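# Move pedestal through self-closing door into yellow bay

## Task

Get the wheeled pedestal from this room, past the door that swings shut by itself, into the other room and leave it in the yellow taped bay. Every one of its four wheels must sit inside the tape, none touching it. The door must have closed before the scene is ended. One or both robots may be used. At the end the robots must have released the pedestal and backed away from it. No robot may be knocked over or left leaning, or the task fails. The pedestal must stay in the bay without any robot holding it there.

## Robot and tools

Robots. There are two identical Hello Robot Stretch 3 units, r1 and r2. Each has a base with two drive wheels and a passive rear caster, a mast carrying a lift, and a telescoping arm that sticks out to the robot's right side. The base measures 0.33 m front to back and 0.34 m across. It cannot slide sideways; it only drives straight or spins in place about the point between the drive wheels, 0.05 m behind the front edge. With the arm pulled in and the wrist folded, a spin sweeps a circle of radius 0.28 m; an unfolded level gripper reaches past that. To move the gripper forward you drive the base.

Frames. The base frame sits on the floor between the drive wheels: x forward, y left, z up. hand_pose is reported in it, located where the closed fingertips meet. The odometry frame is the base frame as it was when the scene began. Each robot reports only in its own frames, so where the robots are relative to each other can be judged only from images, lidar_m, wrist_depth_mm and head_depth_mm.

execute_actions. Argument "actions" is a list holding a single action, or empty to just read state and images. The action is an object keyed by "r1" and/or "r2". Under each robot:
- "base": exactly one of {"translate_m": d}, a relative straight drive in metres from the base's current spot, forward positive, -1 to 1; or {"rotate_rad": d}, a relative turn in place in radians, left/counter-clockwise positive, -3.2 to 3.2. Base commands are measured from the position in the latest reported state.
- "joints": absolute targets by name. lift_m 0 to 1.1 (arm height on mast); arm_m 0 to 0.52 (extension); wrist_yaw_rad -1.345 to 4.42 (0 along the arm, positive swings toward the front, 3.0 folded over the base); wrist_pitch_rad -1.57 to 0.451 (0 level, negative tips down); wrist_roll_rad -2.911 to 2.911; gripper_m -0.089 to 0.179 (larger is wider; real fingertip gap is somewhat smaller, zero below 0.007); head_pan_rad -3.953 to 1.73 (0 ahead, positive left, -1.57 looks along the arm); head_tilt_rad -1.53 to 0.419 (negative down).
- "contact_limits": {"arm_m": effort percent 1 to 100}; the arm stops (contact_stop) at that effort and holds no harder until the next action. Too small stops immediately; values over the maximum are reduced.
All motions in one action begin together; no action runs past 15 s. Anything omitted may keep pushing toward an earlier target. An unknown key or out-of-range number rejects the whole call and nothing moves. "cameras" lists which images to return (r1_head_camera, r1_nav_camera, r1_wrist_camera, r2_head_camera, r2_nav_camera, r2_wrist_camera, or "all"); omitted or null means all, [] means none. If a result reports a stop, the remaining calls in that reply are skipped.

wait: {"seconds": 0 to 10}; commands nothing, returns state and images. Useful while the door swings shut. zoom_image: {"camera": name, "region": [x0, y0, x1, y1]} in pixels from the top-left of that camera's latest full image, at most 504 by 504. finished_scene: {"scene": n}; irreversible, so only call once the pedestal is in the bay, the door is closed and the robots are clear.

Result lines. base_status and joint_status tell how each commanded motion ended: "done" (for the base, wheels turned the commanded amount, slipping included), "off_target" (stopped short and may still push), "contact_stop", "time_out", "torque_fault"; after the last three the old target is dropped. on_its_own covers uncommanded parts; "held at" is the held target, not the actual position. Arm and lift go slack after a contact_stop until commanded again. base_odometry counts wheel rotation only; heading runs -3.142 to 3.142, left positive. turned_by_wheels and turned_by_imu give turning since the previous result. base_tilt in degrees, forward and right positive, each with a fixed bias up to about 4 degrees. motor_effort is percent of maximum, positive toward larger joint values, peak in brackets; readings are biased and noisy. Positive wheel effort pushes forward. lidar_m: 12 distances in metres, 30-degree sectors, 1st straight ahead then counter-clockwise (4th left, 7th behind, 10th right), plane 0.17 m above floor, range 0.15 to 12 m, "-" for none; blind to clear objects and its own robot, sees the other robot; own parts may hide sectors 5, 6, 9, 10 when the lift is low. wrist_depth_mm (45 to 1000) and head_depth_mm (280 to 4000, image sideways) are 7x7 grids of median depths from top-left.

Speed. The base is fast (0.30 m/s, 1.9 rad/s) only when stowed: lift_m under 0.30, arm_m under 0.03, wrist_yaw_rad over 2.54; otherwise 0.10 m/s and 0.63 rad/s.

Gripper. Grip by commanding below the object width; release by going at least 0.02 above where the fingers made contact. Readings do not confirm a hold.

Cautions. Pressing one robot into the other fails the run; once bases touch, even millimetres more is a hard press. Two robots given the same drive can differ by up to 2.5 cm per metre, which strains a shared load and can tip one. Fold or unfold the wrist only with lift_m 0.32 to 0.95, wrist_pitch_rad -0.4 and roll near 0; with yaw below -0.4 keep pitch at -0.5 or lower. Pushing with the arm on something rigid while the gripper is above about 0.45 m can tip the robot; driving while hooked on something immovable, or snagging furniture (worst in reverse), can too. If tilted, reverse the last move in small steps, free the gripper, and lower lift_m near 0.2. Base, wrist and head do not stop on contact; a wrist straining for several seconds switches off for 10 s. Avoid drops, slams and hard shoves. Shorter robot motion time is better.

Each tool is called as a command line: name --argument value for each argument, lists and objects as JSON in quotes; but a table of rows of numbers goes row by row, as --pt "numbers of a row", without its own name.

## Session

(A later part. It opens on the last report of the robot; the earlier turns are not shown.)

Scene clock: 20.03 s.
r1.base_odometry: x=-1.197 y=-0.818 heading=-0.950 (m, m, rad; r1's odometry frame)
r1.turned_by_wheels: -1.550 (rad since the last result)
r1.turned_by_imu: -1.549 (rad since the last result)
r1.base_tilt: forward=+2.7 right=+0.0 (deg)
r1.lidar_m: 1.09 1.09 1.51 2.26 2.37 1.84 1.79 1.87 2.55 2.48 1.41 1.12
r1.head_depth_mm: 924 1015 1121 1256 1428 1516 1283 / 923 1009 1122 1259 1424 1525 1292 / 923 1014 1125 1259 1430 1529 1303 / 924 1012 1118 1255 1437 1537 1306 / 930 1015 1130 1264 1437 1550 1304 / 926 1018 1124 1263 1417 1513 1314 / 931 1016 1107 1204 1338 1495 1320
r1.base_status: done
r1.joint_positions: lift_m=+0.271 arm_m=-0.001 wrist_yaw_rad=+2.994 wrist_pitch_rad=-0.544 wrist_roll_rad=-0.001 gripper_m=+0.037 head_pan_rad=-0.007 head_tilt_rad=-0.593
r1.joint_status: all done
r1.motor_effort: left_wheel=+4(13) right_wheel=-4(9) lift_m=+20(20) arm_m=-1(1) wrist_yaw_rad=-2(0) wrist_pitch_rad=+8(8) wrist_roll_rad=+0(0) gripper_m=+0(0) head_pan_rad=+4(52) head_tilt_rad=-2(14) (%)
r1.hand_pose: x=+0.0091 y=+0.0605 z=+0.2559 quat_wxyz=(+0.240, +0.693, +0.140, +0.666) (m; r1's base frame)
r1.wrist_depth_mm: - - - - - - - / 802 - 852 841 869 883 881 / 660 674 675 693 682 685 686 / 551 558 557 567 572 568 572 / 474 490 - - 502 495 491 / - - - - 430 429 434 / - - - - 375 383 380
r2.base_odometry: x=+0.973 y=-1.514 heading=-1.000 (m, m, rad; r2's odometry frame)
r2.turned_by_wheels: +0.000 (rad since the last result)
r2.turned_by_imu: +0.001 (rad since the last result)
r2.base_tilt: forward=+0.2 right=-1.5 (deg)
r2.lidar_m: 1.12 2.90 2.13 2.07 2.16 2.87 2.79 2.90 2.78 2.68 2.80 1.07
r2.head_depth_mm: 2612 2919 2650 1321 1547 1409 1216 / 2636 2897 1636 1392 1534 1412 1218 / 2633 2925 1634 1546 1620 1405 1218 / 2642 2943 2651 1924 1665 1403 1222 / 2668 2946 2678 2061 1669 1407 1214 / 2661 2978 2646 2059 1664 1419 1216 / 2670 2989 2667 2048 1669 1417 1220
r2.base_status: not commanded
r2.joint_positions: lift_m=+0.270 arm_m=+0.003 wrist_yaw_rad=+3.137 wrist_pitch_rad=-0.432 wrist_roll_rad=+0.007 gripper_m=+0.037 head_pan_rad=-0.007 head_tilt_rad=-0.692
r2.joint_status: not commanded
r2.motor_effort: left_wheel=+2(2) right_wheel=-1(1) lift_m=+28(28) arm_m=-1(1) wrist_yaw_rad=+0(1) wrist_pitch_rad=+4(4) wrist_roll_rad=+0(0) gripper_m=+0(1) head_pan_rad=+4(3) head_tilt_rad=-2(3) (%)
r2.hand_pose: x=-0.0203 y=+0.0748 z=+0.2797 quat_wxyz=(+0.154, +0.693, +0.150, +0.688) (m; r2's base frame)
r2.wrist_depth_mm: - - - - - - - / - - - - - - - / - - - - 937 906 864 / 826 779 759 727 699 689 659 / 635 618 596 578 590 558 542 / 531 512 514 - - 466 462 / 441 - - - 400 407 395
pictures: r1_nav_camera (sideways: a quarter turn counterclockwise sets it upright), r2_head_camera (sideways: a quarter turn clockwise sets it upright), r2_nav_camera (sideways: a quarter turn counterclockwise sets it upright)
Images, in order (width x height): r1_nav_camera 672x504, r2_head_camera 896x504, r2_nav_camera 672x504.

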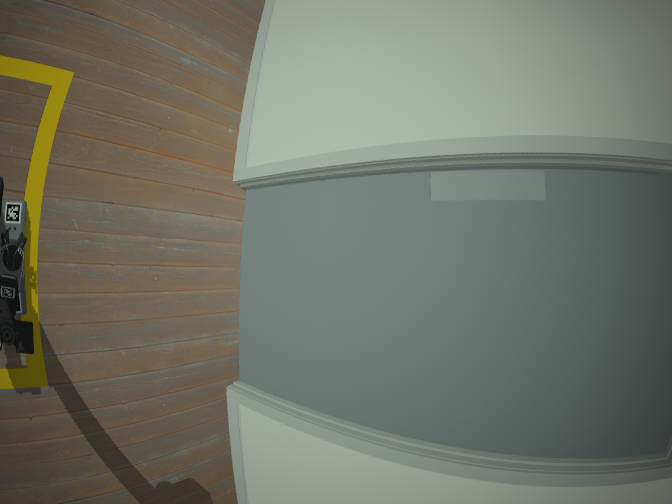

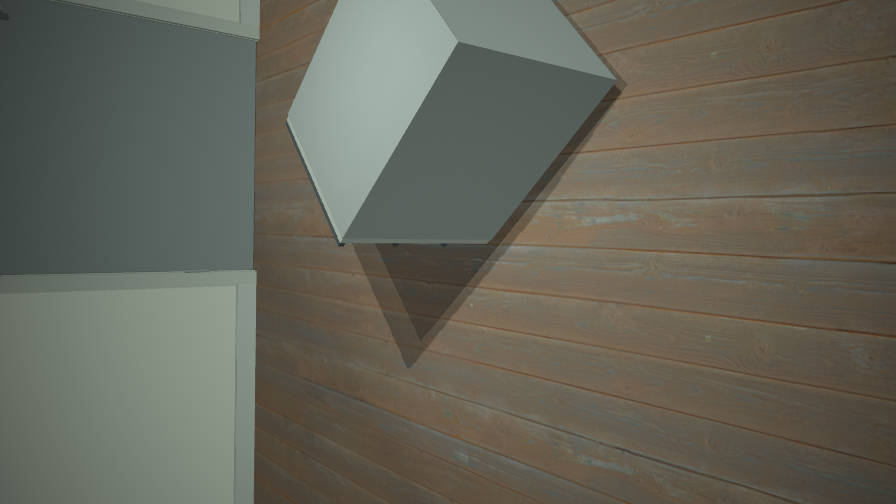

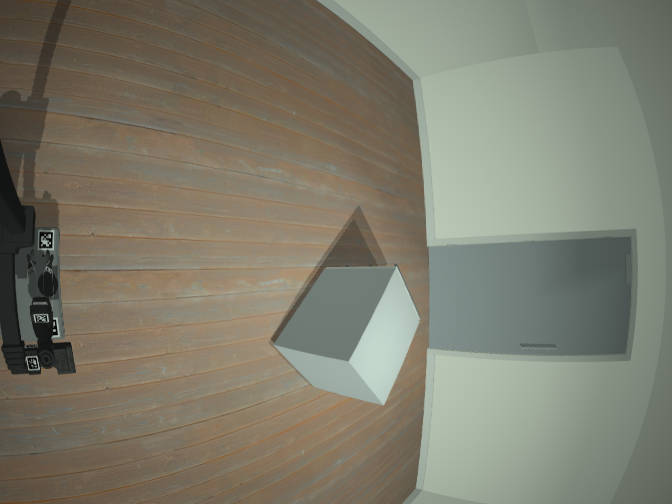

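execute_actions --actions '[{"r1":{"base":{"translate_m":0.92}},"r2":{"base":{"translate_m":0.6},"joints":{"head_tilt_rad":-0.8}}}]' --cameras '["r1_nav_camera","r2_nav_camera"]'

execute_actions --actions '[{"r1":{"base":{"translate_m":0.4},"joints":{"lift_m":0.33,"head_tilt_rad":-0.9}}}]' --cameras '["r1_nav_camera","r2_nav_camera"]'

Scene clock: 25.70 s.
r1.base_odometry: x=-0.662 y=-1.567 heading=-0.950 (m, m, rad; r1's odometry frame)
r1.turned_by_wheels: +0.000 (rad since the last result)
r1.turned_by_imu: +0.004 (rad since the last result)
r1.base_tilt: forward=+2.7 right=+0.0 (deg)
r1.lidar_m: 0.19 0.19 0.27 0.52 2.34 2.78 2.70 2.83 2.59 0.63 0.25 0.19
r1.head_depth_mm: - - - - - - - / - - - - - - - / - - - - - - - / - - - - - - - / - - - - - - - / - - - - - - - / - - - - - - -
r1.base_status: done
r1.joint_positions: lift_m=+0.271 arm_m=-0.001 wrist_yaw_rad=+2.994 wrist_pitch_rad=-0.544 wrist_roll_rad=-0.001 gripper_m=+0.037 head_pan_rad=-0.007 head_tilt_rad=-0.594
r1.joint_status: not commanded
r1.motor_effort: left_wheel=+3(14) right_wheel=-4(8) lift_m=+20(20) arm_m=-1(1) wrist_yaw_rad=+0(0) wrist_pitch_rad=+8(8) wrist_roll_rad=+0(0) gripper_m=+0(1) head_pan_rad=+3(2) head_tilt_rad=-3(1) (%)
r1.hand_pose: x=+0.0091 y=+0.0605 z=+0.2559 quat_wxyz=(+0.240, +0.693, +0.140, +0.666) (m; r1's base frame)
r1.wrist_depth_mm: - - - - 390 285 199 / 811 - 844 782 425 286 201 / 659 662 677 655 469 289 202 / 553 548 557 556 522 297 204 / 479 500 - - 479 298 207 / - - - - 416 301 209 / - - - - 378 303 209
r2.base_odometry: x=+1.298 y=-2.019 heading=-0.999 (m, m, rad; r2's odometry frame)
r2.turned_by_wheels: +0.000 (rad since the last result)
r2.turned_by_imu: +0.005 (rad since the last result)
r2.base_tilt: forward=+0.2 right=-1.6 (deg)
r2.lidar_m: 0.64 2.53 2.13 2.05 2.14 2.97 3.36 3.50 2.78 2.69 2.81 0.54
r2.head_depth_mm: 2124 2412 2227 1118 945 959 1130 / 2154 2438 2245 1123 989 1130 1174 / 2162 2432 2248 1123 1120 1281 1170 / 2172 2437 2252 1829 1471 1333 1173 / 2177 2442 2249 1829 1540 1334 1173 / 2178 2466 2272 1837 1537 1331 1173 / 2188 2478 2250 1829 1544 1326 1173
r2.base_status: done
r2.joint_positions: lift_m=+0.270 arm_m=+0.003 wrist_yaw_rad=+3.137 wrist_pitch_rad=-0.432 wrist_roll_rad=+0.007 gripper_m=+0.037 head_pan_rad=-0.007 head_tilt_rad=-0.791
r2.joint_status: all done
r2.motor_effort: left_wheel=+2(9) right_wheel=-1(4) lift_m=+28(28) arm_m=-1(1) wrist_yaw_rad=+0(0) wrist_pitch_rad=+4(4) wrist_roll_rad=+0(0) gripper_m=+0(0) head_pan_rad=+4(3) head_tilt_rad=-3(10) (%)
r2.hand_pose: x=-0.0203 y=+0.0748 z=+0.2797 quat_wxyz=(+0.154, +0.693, +0.150, +0.688) (m; r2's base frame)
r2.wrist_depth_mm: - - - - - - - / - - - - - - - / - - - - 922 891 863 / 804 766 751 727 716 685 680 / 633 620 606 574 589 552 537 / 524 517 524 - - 469 460 / 439 - - - 403 403 396
pictures: r1_nav_camera (sideways: a quarter turn counterclockwise sets it upright), r2_nav_camera (sideways: a quarter turn counterclockwise sets it upright)
Images, in order (width x height): r1_nav_camera 672x504, r2_nav_camera 672x504.

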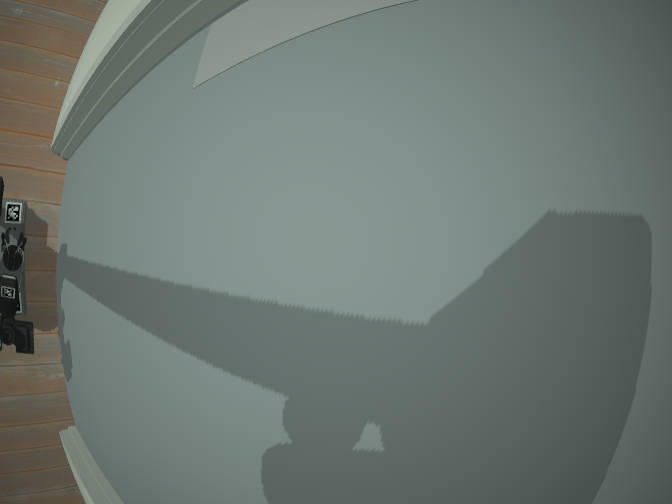

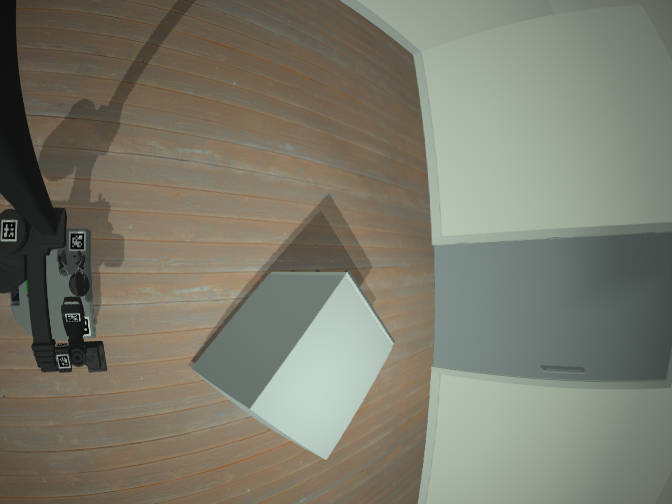

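Scene clock: 30.43 s.
r1.base_odometry: x=-0.429 y=-1.892 heading=-0.950 (m, m, rad; r1's odometry frame)
r1.turned_by_wheels: +0.000 (rad since the last result)
r1.turned_by_imu: -0.384 (rad since the last result)
r1.base_tilt: forward=+2.6 right=+0.0 (deg)
r1.lidar_m: - - 0.15 0.19 0.40 0.44 3.00 3.00 3.03 0.27 0.15 -
r1.head_depth_mm: - - - - - - - / - - - - - - - / - - - - - - - / - - - - - - - / - - - - - - - / - - - - - - - / - - - - - - -
r1.base_status: translate_m off_target (by the wheels' count: +0.3999 of +0.4000)
r1.joint_positions: lift_m=+0.330 arm_m=-0.001 wrist_yaw_rad=+2.994 wrist_pitch_rad=-0.547 wrist_roll_rad=-0.001 gripper_m=+0.037 head_pan_rad=+0.025 head_tilt_rad=-0.919
r1.joint_status: all done
r1.on_its_own: left_wheel is at rest, and its effort (+26) is outside its rest range (-18 to +18)
r1.motor_effort: left_wheel=+26(89) right_wheel=+5(49) lift_m=+38(54) arm_m=-1(1) wrist_yaw_rad=-1(3) wrist_pitch_rad=+9(11) wrist_roll_rad=+0(0) gripper_m=+0(0) head_pan_rad=-15(16) head_tilt_rad=+6(19) (%)
r1.hand_pose: x=+0.0091 y=+0.0601 z=+0.3147 quat_wxyz=(+0.241, +0.692, +0.141, +0.665) (m; r1's base frame)
r1.wrist_depth_mm: 327 - - 344 138 86 63 / 347 - 955 379 143 88 64 / 380 421 768 416 148 91 65 / 422 470 642 466 154 93 66 / 519 521 - 534 147 95 67 / 476 - - - 138 97 68 / - - - - 197 99 69
r2.base_odometry: x=+1.298 y=-2.019 heading=-0.999 (m, m, rad; r2's odometry frame)
r2.turned_by_wheels: +0.000 (rad since the last result)
r2.turned_by_imu: +0.001 (rad since the last result)
r2.base_tilt: forward=+0.2 right=-1.5 (deg)
r2.lidar_m: 0.64 2.53 2.13 2.06 2.15 2.97 3.36 3.51 2.79 2.69 2.80 0.54
r2.head_depth_mm: 1936 2175 2237 1117 944 959 1128 / 1999 2253 2240 1117 991 1131 1170 / 2053 2338 2250 1128 1121 1284 1172 / 2129 2438 2244 1823 1469 1332 1171 / 2177 2465 2267 1834 1542 1326 1170 / 2202 2464 2251 1831 1541 1336 1173 / 2190 2467 2263 1829 1544 1334 1174
r2.base_status: not commanded
r2.joint_positions: lift_m=+0.270 arm_m=+0.003 wrist_yaw_rad=+3.137 wrist_pitch_rad=-0.432 wrist_roll_rad=+0.007 gripper_m=+0.037 head_pan_rad=-0.007 head_tilt_rad=-0.791
r2.joint_status: not commanded
r2.motor_effort: left_wheel=+1(2) right_wheel=-1(1) lift_m=+28(28) arm_m=-1(1) wrist_yaw_rad=+1(0) wrist_pitch_rad=+4(4) wrist_roll_rad=+0(0) gripper_m=+1(0) head_pan_rad=+4(3) head_tilt_rad=-3(3) (%)
r2.hand_pose: x=-0.0203 y=+0.0748 z=+0.2797 quat_wxyz=(+0.154, +0.693, +0.150, +0.688) (m; r2's base frame)
r2.wrist_depth_mm: - - - - - - - / - - - - - - - / - - - - 919 911 857 / 808 775 752 729 706 690 658 / 632 618 597 595 590 560 546 / 529 517 522 - - 471 458 / 445 - - - 397 403 400
pictures: r1_nav_camera (sideways: a quarter turn counterclockwise sets it upright), r2_nav_camera (sideways: a quarter turn counterclockwise sets it upright)
Images, in order (width x height): r1_nav_camera 672x504, r2_nav_camera 672x504.

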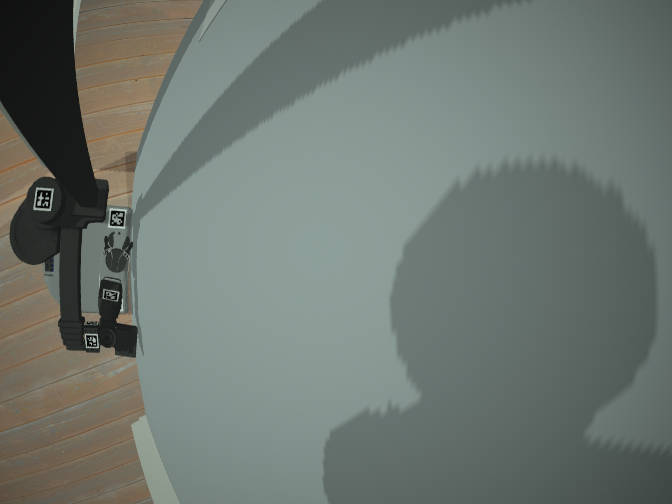

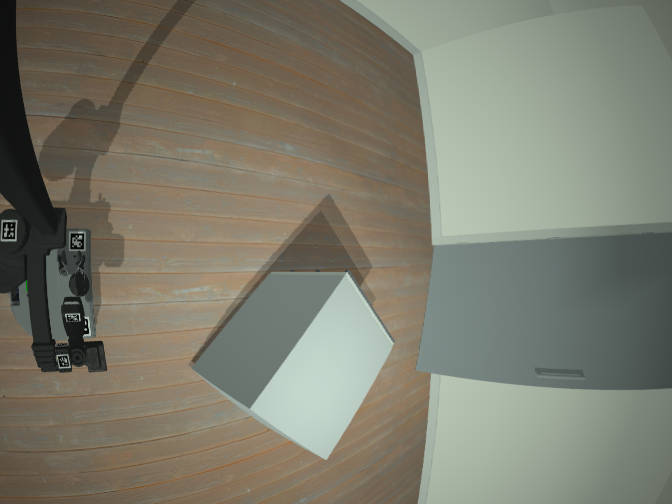

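execute_actions --actions '[{"r1":{"base":{"translate_m":-0.02},"joints":{"head_pan_rad":1.2,"head_tilt_rad":-1.2}}}]' --cameras '["r1_nav_camera","r2_nav_camera"]'

Scene clock: 32.37 s.
r1.base_odometry: x=-0.441 y=-1.876 heading=-0.950 (m, m, rad; r1's odometry frame)
r1.turned_by_wheels: +0.000 (rad since the last result)
r1.turned_by_imu: +0.001 (rad since the last result)
r1.base_tilt: forward=+2.7 right=+0.0 (deg)
r1.lidar_m: - - 0.15 0.19 0.39 0.43 3.00 2.97 3.06 0.32 0.15 -
r1.head_depth_mm: - - - - - - - / - - - - - - 395 / - - - - - 425 932 / - - - - 478 926 - / - - 327 537 1279 - - / - 329 1467 1401 1307 - - / 351 1657 1527 1406 1323 - -
r1.base_status: done
r1.joint_positions: lift_m=+0.330 arm_m=-0.001 wrist_yaw_rad=+2.994 wrist_pitch_rad=-0.547 wrist_roll_rad=-0.001 gripper_m=+0.037 head_pan_rad=+1.193 head_tilt_rad=-1.186
r1.joint_status: all done
r1.motor_effort: left_wheel=+6(17) right_wheel=-2(6) lift_m=+38(39) arm_m=-1(1) wrist_yaw_rad=+1(1) wrist_pitch_rad=+9(9) wrist_roll_rad=+0(0) gripper_m=+0(0) head_pan_rad=+3(53) head_tilt_rad=-4(17) (%)
r1.hand_pose: x=+0.0091 y=+0.0601 z=+0.3147 quat_wxyz=(+0.241, +0.692, +0.141, +0.665) (m; r1's base frame)
r1.wrist_depth_mm: 322 - - 324 140 90 66 / 342 - 987 356 147 92 67 / 376 409 761 396 152 94 68 / 430 454 646 446 159 97 70 / 537 513 - 509 153 99 71 / 474 - - - 144 103 72 / - - - - 205 105 74
r2.base_odometry: x=+1.298 y=-2.019 heading=-0.999 (m, m, rad; r2's odometry frame)
r2.turned_by_wheels: +0.000 (rad since the last result)
r2.turned_by_imu: +0.001 (rad since the last result)
r2.base_tilt: forward=+0.2 right=-1.5 (deg)
r2.lidar_m: 0.64 2.53 2.13 2.06 2.14 2.97 3.37 3.50 2.78 2.69 2.80 0.54
r2.head_depth_mm: 1954 2196 2242 1122 944 959 1127 / 2025 2276 2260 1120 990 1131 1167 / 2082 2348 2254 1120 1116 1276 1169 / 2134 2433 2256 1827 1473 1324 1168 / 2162 2476 2255 1836 1546 1328 1171 / 2189 2466 2244 1826 1538 1337 1172 / 2184 2486 2261 1829 1550 1340 1177
r2.base_status: not commanded
r2.joint_positions: lift_m=+0.270 arm_m=+0.003 wrist_yaw_rad=+3.137 wrist_pitch_rad=-0.432 wrist_roll_rad=+0.007 gripper_m=+0.037 head_pan_rad=-0.007 head_tilt_rad=-0.791
r2.joint_status: not commanded
r2.motor_effort: left_wheel=+1(2) right_wheel=-1(1) lift_m=+28(28) arm_m=-1(1) wrist_yaw_rad=+1(0) wrist_pitch_rad=+4(4) wrist_roll_rad=+0(0) gripper_m=+0(1) head_pan_rad=+3(4) head_tilt_rad=-2(2) (%)
r2.hand_pose: x=-0.0203 y=+0.0748 z=+0.2797 quat_wxyz=(+0.154, +0.693, +0.150, +0.688) (m; r2's base frame)
r2.wrist_depth_mm: - - - - - - - / - - - - - - - / - - - - 909 925 869 / 804 790 756 722 725 685 659 / 633 607 608 584 590 563 538 / 523 516 517 - - 472 454 / 447 - - - 400 404 398
pictures: r1_nav_camera (sideways: a quarter turn counterclockwise sets it upright), r2_nav_camera (sideways: a quarter turn counterclockwise sets it upright)
Images, in order (width x height): r1_nav_camera 672x504, r2_nav_camera 672x504.

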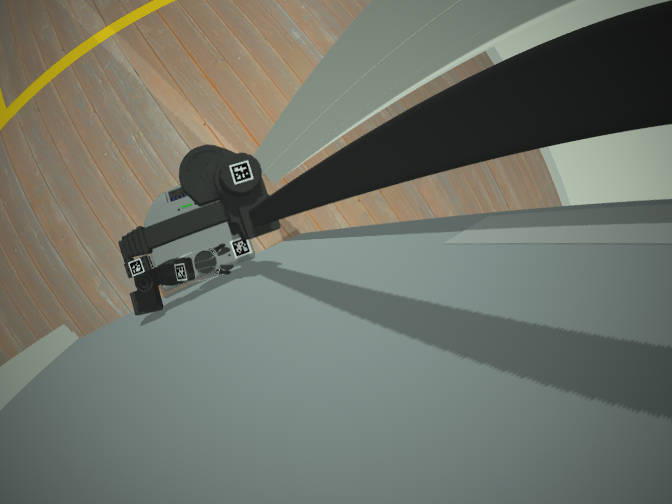

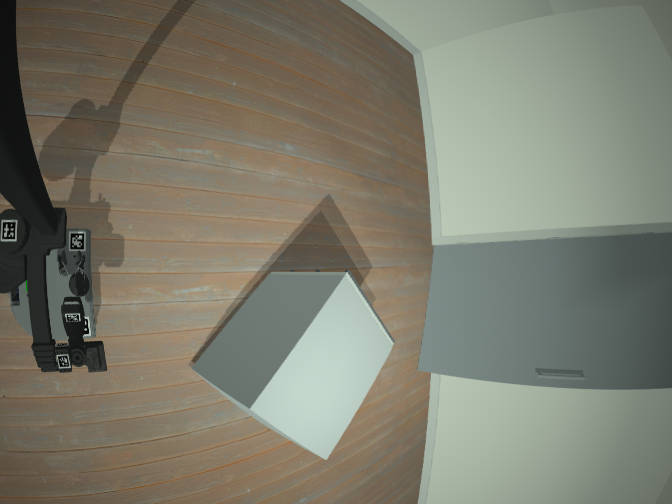

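execute_actions --actions '[{"r1":{"base":{"translate_m":0.3},"joints":{"head_pan_rad":0.6,"head_tilt_rad":-1.3}}}]' --cameras '["r1_nav_camera","r2_nav_camera"]'

Scene clock: 36.83 s.
r1.base_odometry: x=-0.266 y=-2.119 heading=-0.950 (m, m, rad; r1's odometry frame)
r1.turned_by_wheels: +0.000 (rad since the last result)
r1.turned_by_imu: -0.335 (rad since the last result)
r1.base_tilt: forward=+2.6 right=+0.0 (deg)
r1.lidar_m: - - 0.15 0.19 2.36 0.57 0.60 3.19 3.22 0.21 0.15 -
r1.head_depth_mm: - - - - - - 1138 / - - - - - 514 1127 / - - - - - 524 - / - - - - 405 - - / - - - - 792 - - / - - - - 1249 - - / - - - 558 1271 - -
r1.base_status: translate_m off_target (by the wheels' count: +0.2998 of +0.3000)
r1.joint_positions: lift_m=+0.330 arm_m=-0.001 wrist_yaw_rad=+3.010 wrist_pitch_rad=-0.547 wrist_roll_rad=-0.001 gripper_m=+0.037 head_pan_rad=+0.604 head_tilt_rad=-1.294
r1.joint_status: all done
r1.on_its_own: right_wheel is at rest, and its effort (+26) is outside its rest range (-18 to +18)
r1.motor_effort: left_wheel=+12(85) right_wheel=+26(51) lift_m=+34(38) arm_m=+0(1) wrist_yaw_rad=-9(12) wrist_pitch_rad=+9(10) wrist_roll_rad=+0(0) gripper_m=+0(0) head_pan_rad=-3(43) head_tilt_rad=-2(11) (%)
r1.hand_pose: x=+0.0059 y=+0.0606 z=+0.3149 quat_wxyz=(+0.236, +0.691, +0.146, +0.667) (m; r1's base frame)
r1.wrist_depth_mm: - - - 442 144 86 61 / 951 934 966 478 147 87 62 / 772 763 778 527 152 89 63 / 637 639 647 585 156 90 63 / 548 550 - 530 146 92 64 / 488 - - - 135 93 65 / - - - - 194 95 65
r2.base_odometry: x=+1.298 y=-2.019 heading=-0.999 (m, m, rad; r2's odometry frame)
r2.turned_by_wheels: +0.000 (rad since the last result)
r2.turned_by_imu: +0.001 (rad since the last result)
r2.base_tilt: forward=+0.2 right=-1.5 (deg)
r2.lidar_m: 0.65 2.52 2.13 2.06 2.14 2.97 3.36 3.52 2.79 2.69 2.80 0.54
r2.head_depth_mm: 1691 1863 2051 1121 945 963 1132 / 1791 2011 2171 1123 990 1133 1170 / 1943 2178 2255 1126 1121 1278 1174 / 2097 2395 2255 1835 1471 1335 1168 / 2174 2487 2252 1833 1540 1332 1171 / 2190 2479 2249 1834 1548 1336 1174 / 2183 2499 2247 1838 1552 1338 1170
r2.base_status: not commanded
r2.joint_positions: lift_m=+0.270 arm_m=+0.003 wrist_yaw_rad=+3.137 wrist_pitch_rad=-0.432 wrist_roll_rad=+0.007 gripper_m=+0.037 head_pan_rad=-0.007 head_tilt_rad=-0.791
r2.joint_status: not commanded
r2.motor_effort: left_wheel=+2(2) right_wheel=-1(1) lift_m=+28(28) arm_m=-1(1) wrist_yaw_rad=+0(0) wrist_pitch_rad=+4(4) wrist_roll_rad=+0(0) gripper_m=+1(0) head_pan_rad=+3(4) head_tilt_rad=-4(3) (%)
r2.hand_pose: x=-0.0203 y=+0.0748 z=+0.2797 quat_wxyz=(+0.154, +0.693, +0.150, +0.688) (m; r2's base frame)
r2.wrist_depth_mm: - - - - - - - / - - - - - - - / - - - - 936 907 883 / 816 788 755 731 696 676 669 / 637 628 610 583 586 557 548 / 521 517 521 - - 474 464 / 444 - - - 395 405 403
pictures: r1_nav_camera (sideways: a quarter turn counterclockwise sets it upright), r2_nav_camera (sideways: a quarter turn counterclockwise sets it upright)
Images, in order (width x height): r1_nav_camera 672x504, r2_nav_camera 672x504.

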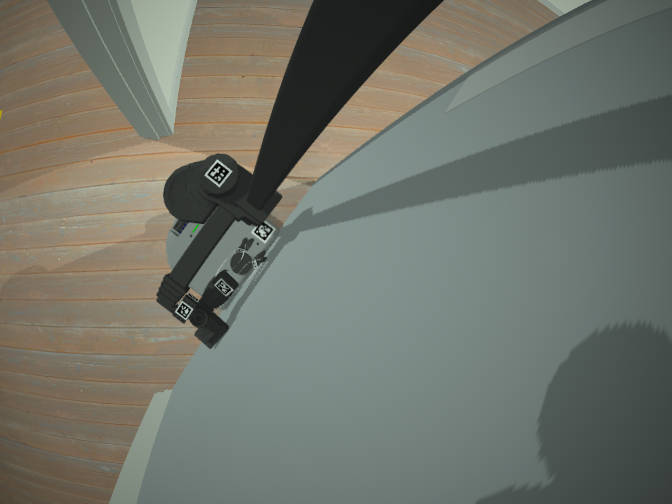

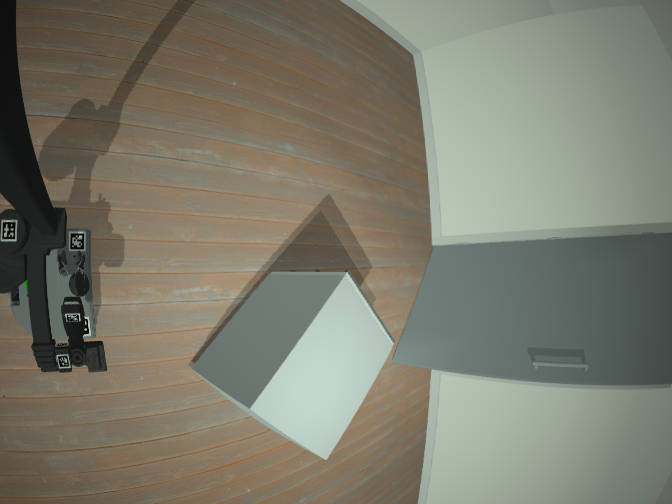

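Works; door ~41°. Continue.

execute_actions --actions '[{"r1":{"base":{"translate_m":0.4}}}]' --cameras '["r1_nav_camera","r2_nav_camera"]'

Scene clock: 44.33 s.
r1.base_odometry: x=-0.034 y=-2.445 heading=-0.950 (m, m, rad; r1's odometry frame)
r1.turned_by_wheels: +0.000 (rad since the last result)
r1.turned_by_imu: -0.554 (rad since the last result)
r1.base_tilt: forward=+2.6 right=+0.0 (deg)
r1.lidar_m: - - 0.15 0.19 2.89 2.60 0.87 0.89 3.36 0.21 0.15 -
r1.head_depth_mm: - - - - - - 1123 / - - - - - 491 1127 / - - - - - 498 - / - - - - 446 - - / - - - - 741 - - / - - - - 1248 - - / - - - 528 1273 - -
r1.base_status: translate_m off_target (by the wheels' count: +0.3999 of +0.4000)
r1.joint_positions: lift_m=+0.330 arm_m=-0.001 wrist_yaw_rad=+3.014 wrist_pitch_rad=-0.547 wrist_roll_rad=-0.001 gripper_m=+0.037 head_pan_rad=+0.604 head_tilt_rad=-1.292
r1.joint_status: not commanded
r1.on_its_own: right_wheel is at rest, and its effort (+23) is outside its rest range (-18 to +18)
r1.motor_effort: left_wheel=+8(45) right_wheel=+23(53) lift_m=+31(35) arm_m=+0(1) wrist_yaw_rad=-12(13) wrist_pitch_rad=+9(10) wrist_roll_rad=+0(0) gripper_m=+0(0) head_pan_rad=-2(4) head_tilt_rad=-3(3) (%)
r1.hand_pose: x=+0.0051 y=+0.0607 z=+0.3150 quat_wxyz=(+0.234, +0.691, +0.147, +0.668) (m; r1's base frame)
r1.wrist_depth_mm: - - - 460 146 87 62 / 938 972 977 502 150 88 62 / 759 767 776 543 155 90 63 / 630 634 650 607 160 91 64 / 548 543 - 535 148 93 65 / 478 - - - 137 94 65 / - - - - 197 96 66
r2.base_odometry: x=+1.298 y=-2.019 heading=-0.999 (m, m, rad; r2's odometry frame)
r2.turned_by_wheels: +0.000 (rad since the last result)
r2.turned_by_imu: +0.002 (rad since the last result)
r2.base_tilt: forward=+0.2 right=-1.5 (deg)
r2.lidar_m: 0.64 2.53 2.13 2.06 2.14 2.97 3.36 3.50 2.78 2.69 2.80 0.54
r2.head_depth_mm: - 2922 2241 1119 946 961 1129 / 3486 2581 2168 1120 990 1128 1168 / 1491 1642 1839 1124 1122 1282 1167 / 1930 2195 2187 1819 1472 1328 1171 / 2170 2474 2240 1828 1547 1336 1176 / 2185 2473 2256 1830 1548 1336 1173 / 2189 2472 2263 1843 1540 1333 1174
r2.base_status: not commanded
r2.joint_positions: lift_m=+0.270 arm_m=+0.003 wrist_yaw_rad=+3.137 wrist_pitch_rad=-0.432 wrist_roll_rad=+0.007 gripper_m=+0.037 head_pan_rad=-0.007 head_tilt_rad=-0.791
r2.joint_status: not commanded
r2.motor_effort: left_wheel=+2(2) right_wheel=-1(1) lift_m=+28(28) arm_m=-1(1) wrist_yaw_rad=+0(0) wrist_pitch_rad=+4(4) wrist_roll_rad=+0(0) gripper_m=+0(0) head_pan_rad=+5(3) head_tilt_rad=-3(3) (%)
r2.hand_pose: x=-0.0203 y=+0.0748 z=+0.2797 quat_wxyz=(+0.154, +0.693, +0.150, +0.688) (m; r2's base frame)
r2.wrist_depth_mm: - - - - - - - / - - - - - - - / - - - - 915 886 873 / 792 793 770 724 706 680 664 / 637 624 600 591 592 559 545 / 524 519 521 - - 466 459 / 444 - - - 402 406 397
pictures: r1_nav_camera (sideways: a quarter turn counterclockwise sets it upright), r2_nav_camera (sideways: a quarter turn counterclockwise sets it upright)
Images, in order (width x height): r1_nav_camera 672x504, r2_nav_camera 672x504.

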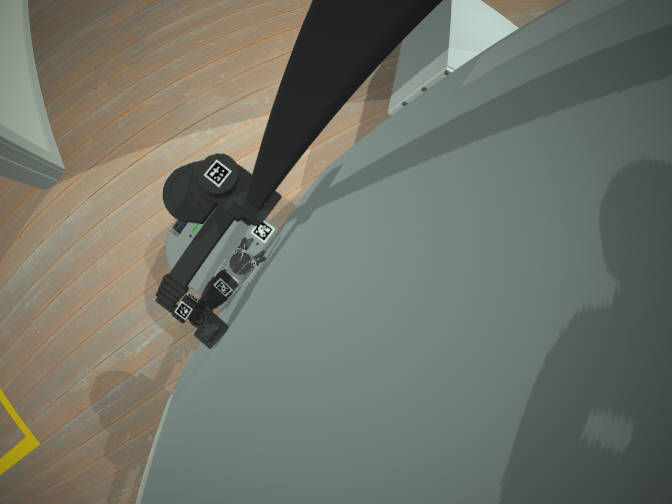

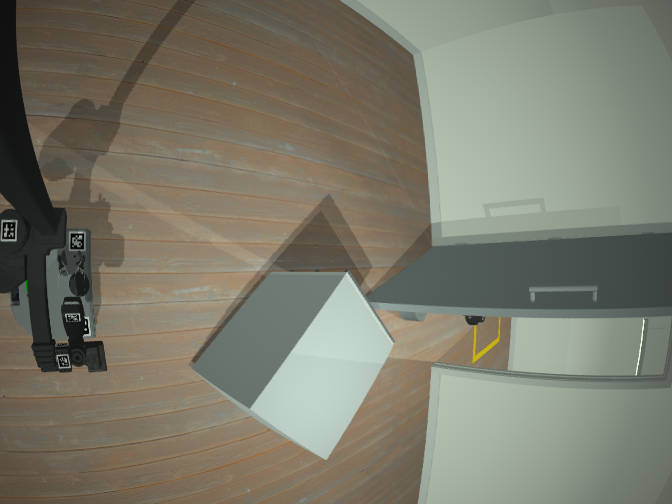

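execute_actions --actions '[{"r1":{"base":{"translate_m":0.3},"joints":{"head_pan_rad":1.0,"head_tilt_rad":-1.1}}}]' --cameras '["r1_nav_camera","r2_nav_camera"]'

Scene clock: 49.30 s.
r1.base_odometry: x=+0.140 y=-2.689 heading=-0.951 (m, m, rad; r1's odometry frame)
r1.turned_by_wheels: +0.000 (rad since the last result)
r1.turned_by_imu: -0.445 (rad since the last result)
r1.base_tilt: forward=+2.6 right=+0.1 (deg)
r1.lidar_m: - - 0.15 0.23 1.03 3.03 2.83 1.08 3.63 0.21 0.15 -
r1.head_depth_mm: - - - - - - - / - - - - - - - / - - - - - - 483 / - - - - - 481 - / - - - - 488 1226 - / - - - 446 1320 1240 - / - - 439 1464 1341 1256 -
r1.base_status: done
r1.joint_positions: lift_m=+0.330 arm_m=-0.001 wrist_yaw_rad=+2.998 wrist_pitch_rad=-0.547 wrist_roll_rad=-0.001 gripper_m=+0.037 head_pan_rad=+1.005 head_tilt_rad=-1.099
r1.joint_status: all done
r1.on_its_own: right_wheel is at rest, and its effort (+19) is outside its rest range (-18 to +18)
r1.motor_effort: left_wheel=+2(50) right_wheel=+19(49) lift_m=+30(30) arm_m=-1(1) wrist_yaw_rad=-2(12) wrist_pitch_rad=+9(9) wrist_roll_rad=+0(0) gripper_m=+0(0) head_pan_rad=-3(40) head_tilt_rad=+0(17) (%)
r1.hand_pose: x=+0.0083 y=+0.0603 z=+0.3151 quat_wxyz=(+0.240, +0.692, +0.142, +0.666) (m; r1's base frame)
r1.wrist_depth_mm: 739 - - 473 149 88 62 / 874 - 940 529 153 89 63 / 758 772 780 564 157 91 64 / 635 652 644 605 161 92 64 / 548 548 - 541 149 93 65 / 476 - - - 138 95 66 / - - - - 199 96 67
r2.base_odometry: x=+1.298 y=-2.019 heading=-0.999 (m, m, rad; r2's odometry frame)
r2.turned_by_wheels: +0.000 (rad since the last result)
r2.turned_by_imu: +0.001 (rad since the last result)
r2.base_tilt: forward=+0.2 right=-1.5 (deg)
r2.lidar_m: 0.64 2.53 2.13 2.05 2.14 2.97 3.36 3.51 2.79 2.69 2.80 0.54
r2.head_depth_mm: - 2898 2259 1124 943 961 1128 / - 2894 2246 1123 990 1132 1166 / - 2764 2179 1123 1120 1282 1169 / 2113 2019 2060 1824 1469 1330 1170 / 1482 1596 1818 1826 1537 1330 1168 / 2126 2471 2251 1830 1538 1336 1173 / 2198 2500 2264 1842 1539 1334 1176
r2.base_status: not commanded
r2.joint_positions: lift_m=+0.270 arm_m=+0.003 wrist_yaw_rad=+3.137 wrist_pitch_rad=-0.432 wrist_roll_rad=+0.007 gripper_m=+0.037 head_pan_rad=-0.007 head_tilt_rad=-0.791
r2.joint_status: not commanded
r2.motor_effort: left_wheel=+2(1) right_wheel=-1(1) lift_m=+28(28) arm_m=+0(1) wrist_yaw_rad=+0(0) wrist_pitch_rad=+4(4) wrist_roll_rad=+0(0) gripper_m=+0(1) head_pan_rad=+3(3) head_tilt_rad=-3(2) (%)
r2.hand_pose: x=-0.0203 y=+0.0748 z=+0.2797 quat_wxyz=(+0.154, +0.693, +0.150, +0.688) (m; r2's base frame)
r2.wrist_depth_mm: - - - - - - - / - - - - - - - / - - - - 918 890 842 / 804 772 739 731 700 686 667 / 640 620 617 581 591 554 546 / 518 514 525 - - 476 462 / 450 - - - 396 401 400
pictures: r1_nav_camera (sideways: a quarter turn counterclockwise sets it upright), r2_nav_camera (sideways: a quarter turn counterclockwise sets it upright)
Images, in order (width x height): r1_nav_camera 672x504, r2_nav_camera 672x504.

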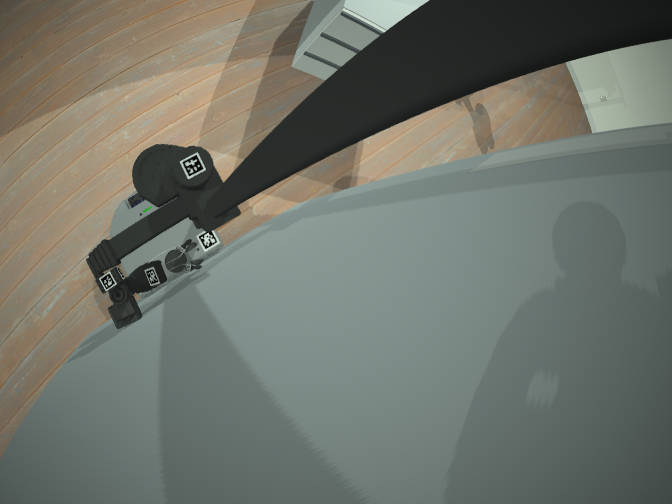

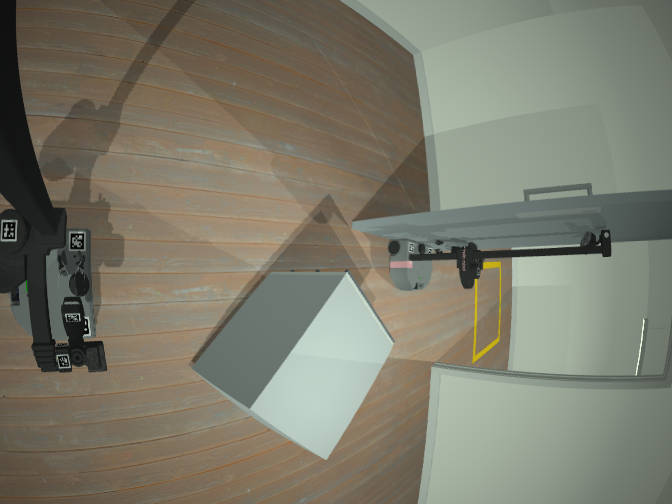

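~98°. Keep going.

execute_actions --actions '[{"r1":{"base":{"translate_m":0.4}}}]' --cameras '["r1_nav_camera","r2_nav_camera"]'

Scene clock: 54.70 s.
r1.base_odometry: x=+0.373 y=-3.014 heading=-0.950 (m, m, rad; r1's odometry frame)
r1.turned_by_wheels: +0.001 (rad since the last result)
r1.turned_by_imu: -0.098 (rad since the last result)
r1.base_tilt: forward=+2.6 right=+0.1 (deg)
r1.lidar_m: - - 0.15 0.19 0.98 3.18 2.85 1.10 3.42 0.21 0.15 -
r1.head_depth_mm: - - - - - - - / - - - - - - - / - - - - - - 454 / - - - - - 448 - / - - - - 445 1214 - / - - - 417 1320 1242 - / - - 379 1438 1348 1253 -
r1.base_status: translate_m off_target (by the wheels' count: +0.3997 of +0.4000)
r1.joint_positions: lift_m=+0.330 arm_m=-0.001 wrist_yaw_rad=+2.997 wrist_pitch_rad=-0.547 wrist_roll_rad=+0.002 gripper_m=+0.037 head_pan_rad=+1.006 head_tilt_rad=-1.099
r1.joint_status: not commanded
r1.on_its_own: left_wheel is at rest, and its effort (+60) is outside its rest range (-18 to +18); right_wheel is at rest, and its effort (+26) is outside its rest range (-18 to +18)
r1.motor_effort: left_wheel=+60(100) right_wheel=+26(64) lift_m=+35(37) arm_m=-1(3) wrist_yaw_rad=-3(11) wrist_pitch_rad=+9(11) wrist_roll_rad=-2(2) gripper_m=+0(0) head_pan_rad=-3(13) head_tilt_rad=+0(3) (%)
r1.hand_pose: x=+0.0085 y=+0.0601 z=+0.3148 quat_wxyz=(+0.240, +0.693, +0.141, +0.665) (m; r1's base frame)
r1.wrist_depth_mm: 766 - - 385 135 82 59 / 832 - 957 419 139 83 59 / 768 757 767 464 144 85 60 / 638 641 642 515 149 86 61 / 550 545 - 545 139 88 62 / 479 - - - 129 90 63 / - - - - 187 92 64
r2.base_odometry: x=+1.298 y=-2.019 heading=-0.999 (m, m, rad; r2's odometry frame)
r2.turned_by_wheels: +0.000 (rad since the last result)
r2.turned_by_imu: +0.001 (rad since the last result)
r2.base_tilt: forward=+0.2 right=-1.5 (deg)
r2.lidar_m: 0.65 2.52 2.13 2.06 2.15 2.97 3.36 3.50 2.79 2.69 2.81 0.54
r2.head_depth_mm: - 2909 2236 1119 942 962 1124 / - 2917 2254 1120 987 1133 1169 / - 2913 2180 1124 1121 1277 1170 / 3733 1879 2111 1824 1470 1328 1171 / 1642 1791 1967 1833 1541 1334 1172 / 1319 1503 2132 1841 1540 1332 1172 / 2183 2492 2256 1842 1546 1332 1174
r2.base_status: not commanded
r2.joint_positions: lift_m=+0.270 arm_m=+0.003 wrist_yaw_rad=+3.137 wrist_pitch_rad=-0.432 wrist_roll_rad=+0.007 gripper_m=+0.037 head_pan_rad=-0.007 head_tilt_rad=-0.791
r2.joint_status: not commanded
r2.motor_effort: left_wheel=+2(2) right_wheel=-1(1) lift_m=+28(28) arm_m=-1(1) wrist_yaw_rad=+0(0) wrist_pitch_rad=+4(4) wrist_roll_rad=+0(0) gripper_m=+0(0) head_pan_rad=+3(3) head_tilt_rad=-3(3) (%)
r2.hand_pose: x=-0.0203 y=+0.0748 z=+0.2797 quat_wxyz=(+0.154, +0.693, +0.150, +0.688) (m; r2's base frame)
r2.wrist_depth_mm: - - - - - - - / - - - - - - - / - - - - 915 878 893 / 805 785 745 731 712 696 656 / 631 611 606 589 599 555 544 / 528 519 516 - - 476 455 / 444 - - - 401 400 402
pictures: r1_nav_camera (sideways: a quarter turn counterclockwise sets it upright), r2_nav_camera (sideways: a quarter turn counterclockwise sets it upright)
Images, in order (width x height): r1_nav_camera 672x504, r2_nav_camera 672x504.

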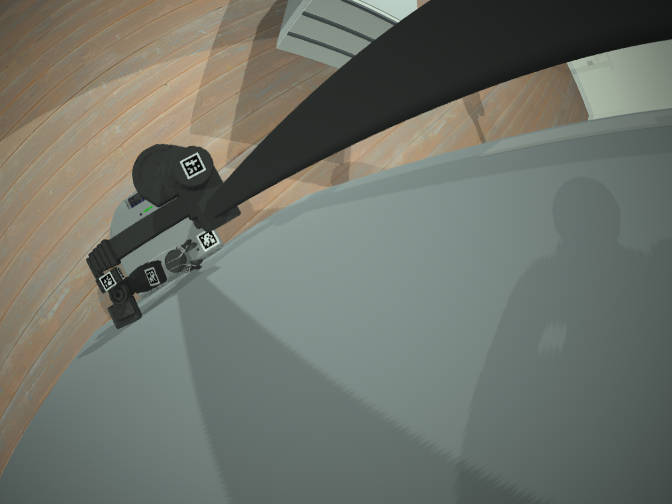

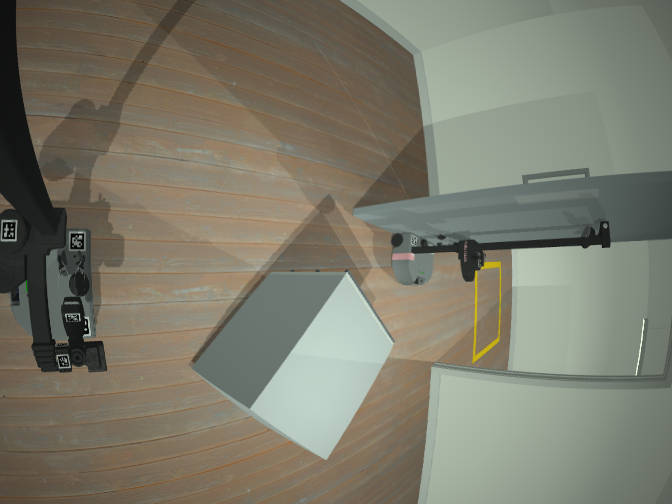

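execute_actions --actions '[{"r1":{"base":{"translate_m":-0.005}},"r2":{"base":{"rotate_rad":-1.3}}}]' --cameras '[]'

execute_actions --actions '[{"r2":{"base":{"translate_m":0.4}}}]' --cameras '[]'

execute_actions --actions '[{"r2":{"base":{"rotate_rad":1.8},"joints":{"head_tilt_rad":-1.0}}}]' --cameras '["r2_nav_camera","r2_head_camera"]'

Scene clock: 58.90 s.
r1.base_odometry: x=+0.370 y=-3.009 heading=-0.950 (m, m, rad; r1's odometry frame)
r1.turned_by_wheels: +0.000 (rad since the last result)
r1.turned_by_imu: +0.001 (rad since the last result)
r1.base_tilt: forward=+2.7 right=+0.0 (deg)
r1.lidar_m: - - 0.15 0.19 0.97 3.19 2.86 1.09 3.40 0.23 0.15 -
r1.head_depth_mm: - - - - - - - / - - - - - - - / - - - - - - 465 / - - - - - 440 - / - - - - 441 1214 - / - - - 406 1300 1238 - / - - 375 1438 1341 1260 -
r1.base_status: done
r1.joint_positions: lift_m=+0.330 arm_m=-0.001 wrist_yaw_rad=+2.996 wrist_pitch_rad=-0.547 wrist_roll_rad=+0.002 gripper_m=+0.037 head_pan_rad=+1.006 head_tilt_rad=-1.099
r1.joint_status: not commanded
r1.motor_effort: left_wheel=+8(46) right_wheel=-1(25) lift_m=+35(36) arm_m=-1(2) wrist_yaw_rad=-1(2) wrist_pitch_rad=+9(9) wrist_roll_rad=-2(2) gripper_m=+1(0) head_pan_rad=-4(3) head_tilt_rad=+0(1) (%)
r1.hand_pose: x=+0.0087 y=+0.0601 z=+0.3148 quat_wxyz=(+0.241, +0.693, +0.141, +0.664) (m; r1's base frame)
r1.wrist_depth_mm: 757 - - 367 134 82 59 / 826 - 975 403 138 83 60 / 773 751 762 453 143 85 61 / 636 641 649 501 148 87 62 / 552 551 - 537 140 89 62 / 478 - - - 130 91 64 / - - - - 188 92 64
r2.base_odometry: x=+1.298 y=-2.019 heading=-2.299 (m, m, rad; r2's odometry frame)
r2.turned_by_wheels: -1.300 (rad since the last result)
r2.turned_by_imu: -1.276 (rad since the last result)
r2.base_tilt: forward=+0.2 right=-1.6 (deg)
r2.lidar_m: 2.69 0.54 0.57 1.46 2.34 2.06 2.06 2.43 3.36 3.39 3.06 2.69
r2.head_depth_mm: 2320 2562 2230 1813 1536 1328 1163 / 2379 2643 2253 1828 1544 1328 1171 / 2446 2687 2260 1829 1534 1335 1171 / 2538 2770 2241 1818 1536 1328 1171 / 2609 2786 2259 1829 1540 1338 1173 / 2714 2923 2250 1839 1550 1332 1169 / 2794 2919 2254 1837 1540 1003 1115
r2.base_status: done
r2.joint_positions: lift_m=+0.270 arm_m=+0.003 wrist_yaw_rad=+3.137 wrist_pitch_rad=-0.432 wrist_roll_rad=+0.007 gripper_m=+0.037 head_pan_rad=-0.007 head_tilt_rad=-0.791
r2.joint_status: not commanded
r2.motor_effort: left_wheel=+3(10) right_wheel=-2(4) lift_m=+28(28) arm_m=-1(1) wrist_yaw_rad=+1(1) wrist_pitch_rad=+4(4) wrist_roll_rad=+0(0) gripper_m=+0(0) head_pan_rad=+3(4) head_tilt_rad=-3(3) (%)
r2.hand_pose: x=-0.0203 y=+0.0748 z=+0.2797 quat_wxyz=(+0.154, +0.693, +0.150, +0.688) (m; r2's base frame)
r2.wrist_depth_mm: - - - - - 568 455 / - - - - - 599 471 / - - - - 861 630 499 / 808 786 753 721 712 667 510 / 644 625 604 588 598 548 525 / 522 517 518 - - 470 457 / 445 - - - 403 402 398
pictures: none
No camera images: the call's "cameras" was empty. Leave "cameras" out to get every camera's image.

Scene clock: 61.90 s.
r1.base_odometry: x=+0.370 y=-3.009 heading=-0.950 (m, m, rad; r1's odometry frame)
r1.turned_by_wheels: +0.000 (rad since the last result)
r1.turned_by_imu: +0.001 (rad since the last result)
r1.base_tilt: forward=+2.7 right=+0.0 (deg)
r1.lidar_m: - - 0.15 0.19 0.97 3.18 2.86 1.09 3.42 0.22 0.15 -
r1.head_depth_mm: - - - - - - - / - - - - - - - / - - - - - - 466 / - - - - - 440 - / - - - - 440 1222 - / - - - 406 1303 1241 - / - - 375 1438 1338 1260 -
r1.base_status: not commanded
r1.joint_positions: lift_m=+0.330 arm_m=-0.001 wrist_yaw_rad=+2.996 wrist_pitch_rad=-0.547 wrist_roll_rad=+0.002 gripper_m=+0.037 head_pan_rad=+1.006 head_tilt_rad=-1.099
r1.joint_status: not commanded
r1.motor_effort: left_wheel=+8(9) right_wheel=+0(1) lift_m=+36(35) arm_m=-2(1) wrist_yaw_rad=+0(1) wrist_pitch_rad=+9(9) wrist_roll_rad=-2(2) gripper_m=+0(1) head_pan_rad=-3(3) head_tilt_rad=-1(1) (%)
r1.hand_pose: x=+0.0087 y=+0.0601 z=+0.3148 quat_wxyz=(+0.241, +0.693, +0.141, +0.664) (m; r1's base frame)
r1.wrist_depth_mm: 771 - - 366 134 82 59 / 807 - 957 403 139 84 60 / 751 740 781 447 143 85 61 / 644 631 641 500 148 87 62 / 541 552 - 539 140 89 63 / 475 - - - 130 91 63 / - - - - 186 92 64
r2.base_odometry: x=+1.031 y=-2.317 heading=-2.299 (m, m, rad; r2's odometry frame)
r2.turned_by_wheels: +0.000 (rad since the last result)
r2.turned_by_imu: +0.003 (rad since the last result)
r2.base_tilt: forward=+0.2 right=-1.5 (deg)
r2.lidar_m: 2.32 2.63 0.33 0.31 2.73 2.44 2.44 2.89 3.47 3.49 2.63 2.31
r2.head_depth_mm: 1997 2232 2229 1811 1534 1330 1170 / 2059 2302 2247 1821 1544 1327 1170 / 2099 2398 2256 1826 1536 1328 1167 / 2181 2473 2258 1823 1535 1329 1171 / 2235 2552 2247 1822 1540 1331 1171 / 2323 2590 2247 1845 1543 1336 1174 / 2390 2700 2259 1840 1535 1334 1172
r2.base_status: done
r2.joint_positions: lift_m=+0.270 arm_m=+0.003 wrist_yaw_rad=+3.137 wrist_pitch_rad=-0.432 wrist_roll_rad=+0.007 gripper_m=+0.037 head_pan_rad=-0.007 head_tilt_rad=-0.791
r2.joint_status: not commanded
r2.motor_effort: left_wheel=+2(10) right_wheel=-2(4) lift_m=+28(28) arm_m=-1(1) wrist_yaw_rad=+0(0) wrist_pitch_rad=+4(4) wrist_roll_rad=+0(0) gripper_m=+0(0) head_pan_rad=+5(3) head_tilt_rad=-4(3) (%)
r2.hand_pose: x=-0.0203 y=+0.0748 z=+0.2797 quat_wxyz=(+0.154, +0.693, +0.150, +0.688) (m; r2's base frame)
r2.wrist_depth_mm: - - - 442 322 369 436 / - - - 486 352 405 495 / - - - 528 388 462 774 / 810 775 776 583 432 526 655 / 648 615 611 575 478 545 539 / 531 510 523 - - 466 461 / 451 - - - 404 402 401
pictures: none
No camera images: the call's "cameras" was empty. Leave "cameras" out to get every camera's image.

Scene clock: 64.20 s.
r1.base_odometry: x=+0.370 y=-3.009 heading=-0.950 (m, m, rad; r1's odometry frame)
r1.turned_by_wheels: +0.000 (rad since the last result)
r1.turned_by_imu: +0.001 (rad since the last result)
r1.base_tilt: forward=+2.7 right=+0.1 (deg)
r1.lidar_m: - - 0.15 0.19 0.97 3.19 2.84 1.09 3.43 0.23 0.15 -
r1.head_depth_mm: - - - - - - - / - - - - - - - / - - - - - - 467 / - - - - - 441 - / - - - - 439 1223 - / - - - 406 1299 1238 - / - - 376 1433 1345 1256 -
r1.base_status: not commanded
r1.joint_positions: lift_m=+0.330 arm_m=-0.001 wrist_yaw_rad=+2.996 wrist_pitch_rad=-0.547 wrist_roll_rad=+0.002 gripper_m=+0.037 head_pan_rad=+1.006 head_tilt_rad=-1.099
r1.joint_status: not commanded
r1.motor_effort: left_wheel=+8(8) right_wheel=+0(1) lift_m=+36(35) arm_m=-1(1) wrist_yaw_rad=-2(2) wrist_pitch_rad=+9(9) wrist_roll_rad=-2(2) gripper_m=+0(0) head_pan_rad=-2(3) head_tilt_rad=+0(0) (%)
r1.hand_pose: x=+0.0087 y=+0.0601 z=+0.3148 quat_wxyz=(+0.241, +0.693, +0.141, +0.664) (m; r1's base frame)
r1.wrist_depth_mm: 767 - - 368 134 82 59 / 841 - 969 401 138 83 60 / 759 751 767 449 144 85 61 / 635 639 648 497 149 87 62 / 546 545 - 543 140 89 63 / 478 - - - 130 91 63 / - - - - 188 93 64
r2.base_odometry: x=+1.031 y=-2.317 heading=-0.499 (m, m, rad; r2's odometry frame)
r2.turned_by_wheels: +1.800 (rad since the last result)
r2.turned_by_imu: +1.769 (rad since the last result)
r2.base_tilt: forward=+0.2 right=-1.5 (deg)
r2.lidar_m: 0.38 2.53 2.44 2.53 3.43 3.48 3.31 2.40 2.31 2.40 0.48 0.31
r2.head_depth_mm: 1963 1893 1069 936 832 1069 1114 / 1718 1924 1070 937 833 966 1117 / 1501 1798 1075 954 1000 1182 1118 / 2390 2005 1769 1507 1372 1226 1120 / 2475 2054 1763 1541 1372 1232 1119 / 2472 2067 1767 1543 1373 1236 1124 / 2487 2080 1778 1544 1374 1239 1123
r2.base_status: done
r2.joint_positions: lift_m=+0.270 arm_m=+0.003 wrist_yaw_rad=+3.137 wrist_pitch_rad=-0.432 wrist_roll_rad=+0.007 gripper_m=+0.037 head_pan_rad=-0.007 head_tilt_rad=-0.988
r2.joint_status: all done
r2.motor_effort: left_wheel=-2(8) right_wheel=+4(9) lift_m=+28(28) arm_m=-1(1) wrist_yaw_rad=+1(1) wrist_pitch_rad=+4(4) wrist_roll_rad=+0(0) gripper_m=+0(0) head_pan_rad=+4(3) head_tilt_rad=-5(17) (%)
r2.hand_pose: x=-0.0203 y=+0.0748 z=+0.2797 quat_wxyz=(+0.154, +0.693, +0.150, +0.688) (m; r2's base frame)
r2.wrist_depth_mm: - - - - - - - / - - - - - - - / - - - - 928 886 851 / 812 779 749 730 720 685 656 / 635 617 612 598 596 566 544 / 523 518 515 - - 485 460 / 443 - - - 404 406 399
pictures: r2_head_camera (sideways: a quarter turn clockwise sets it upright), r2_nav_camera (sideways: a quarter turn counterclockwise sets it upright)
Images, in order (width x height): r2_head_camera 896x504, r2_nav_camera 672x504.

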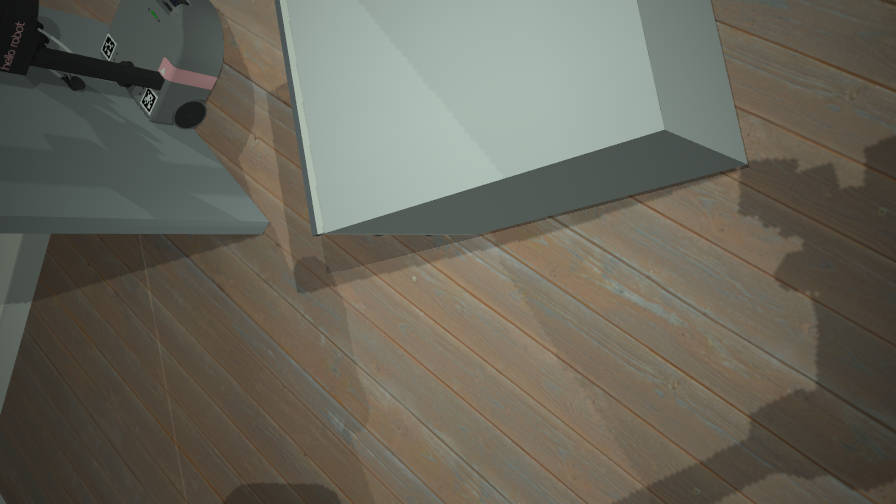

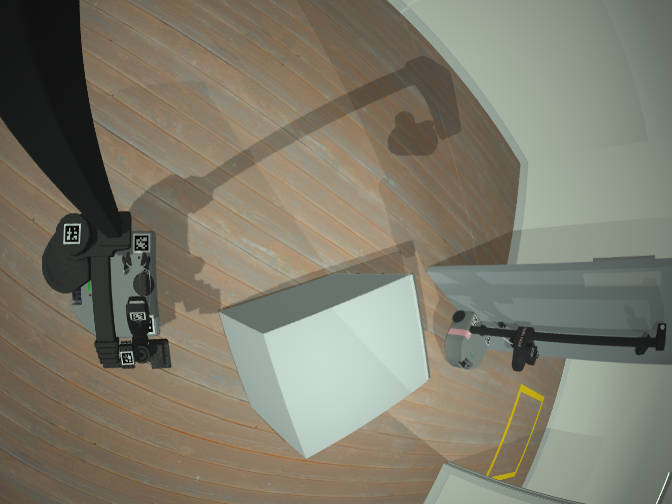

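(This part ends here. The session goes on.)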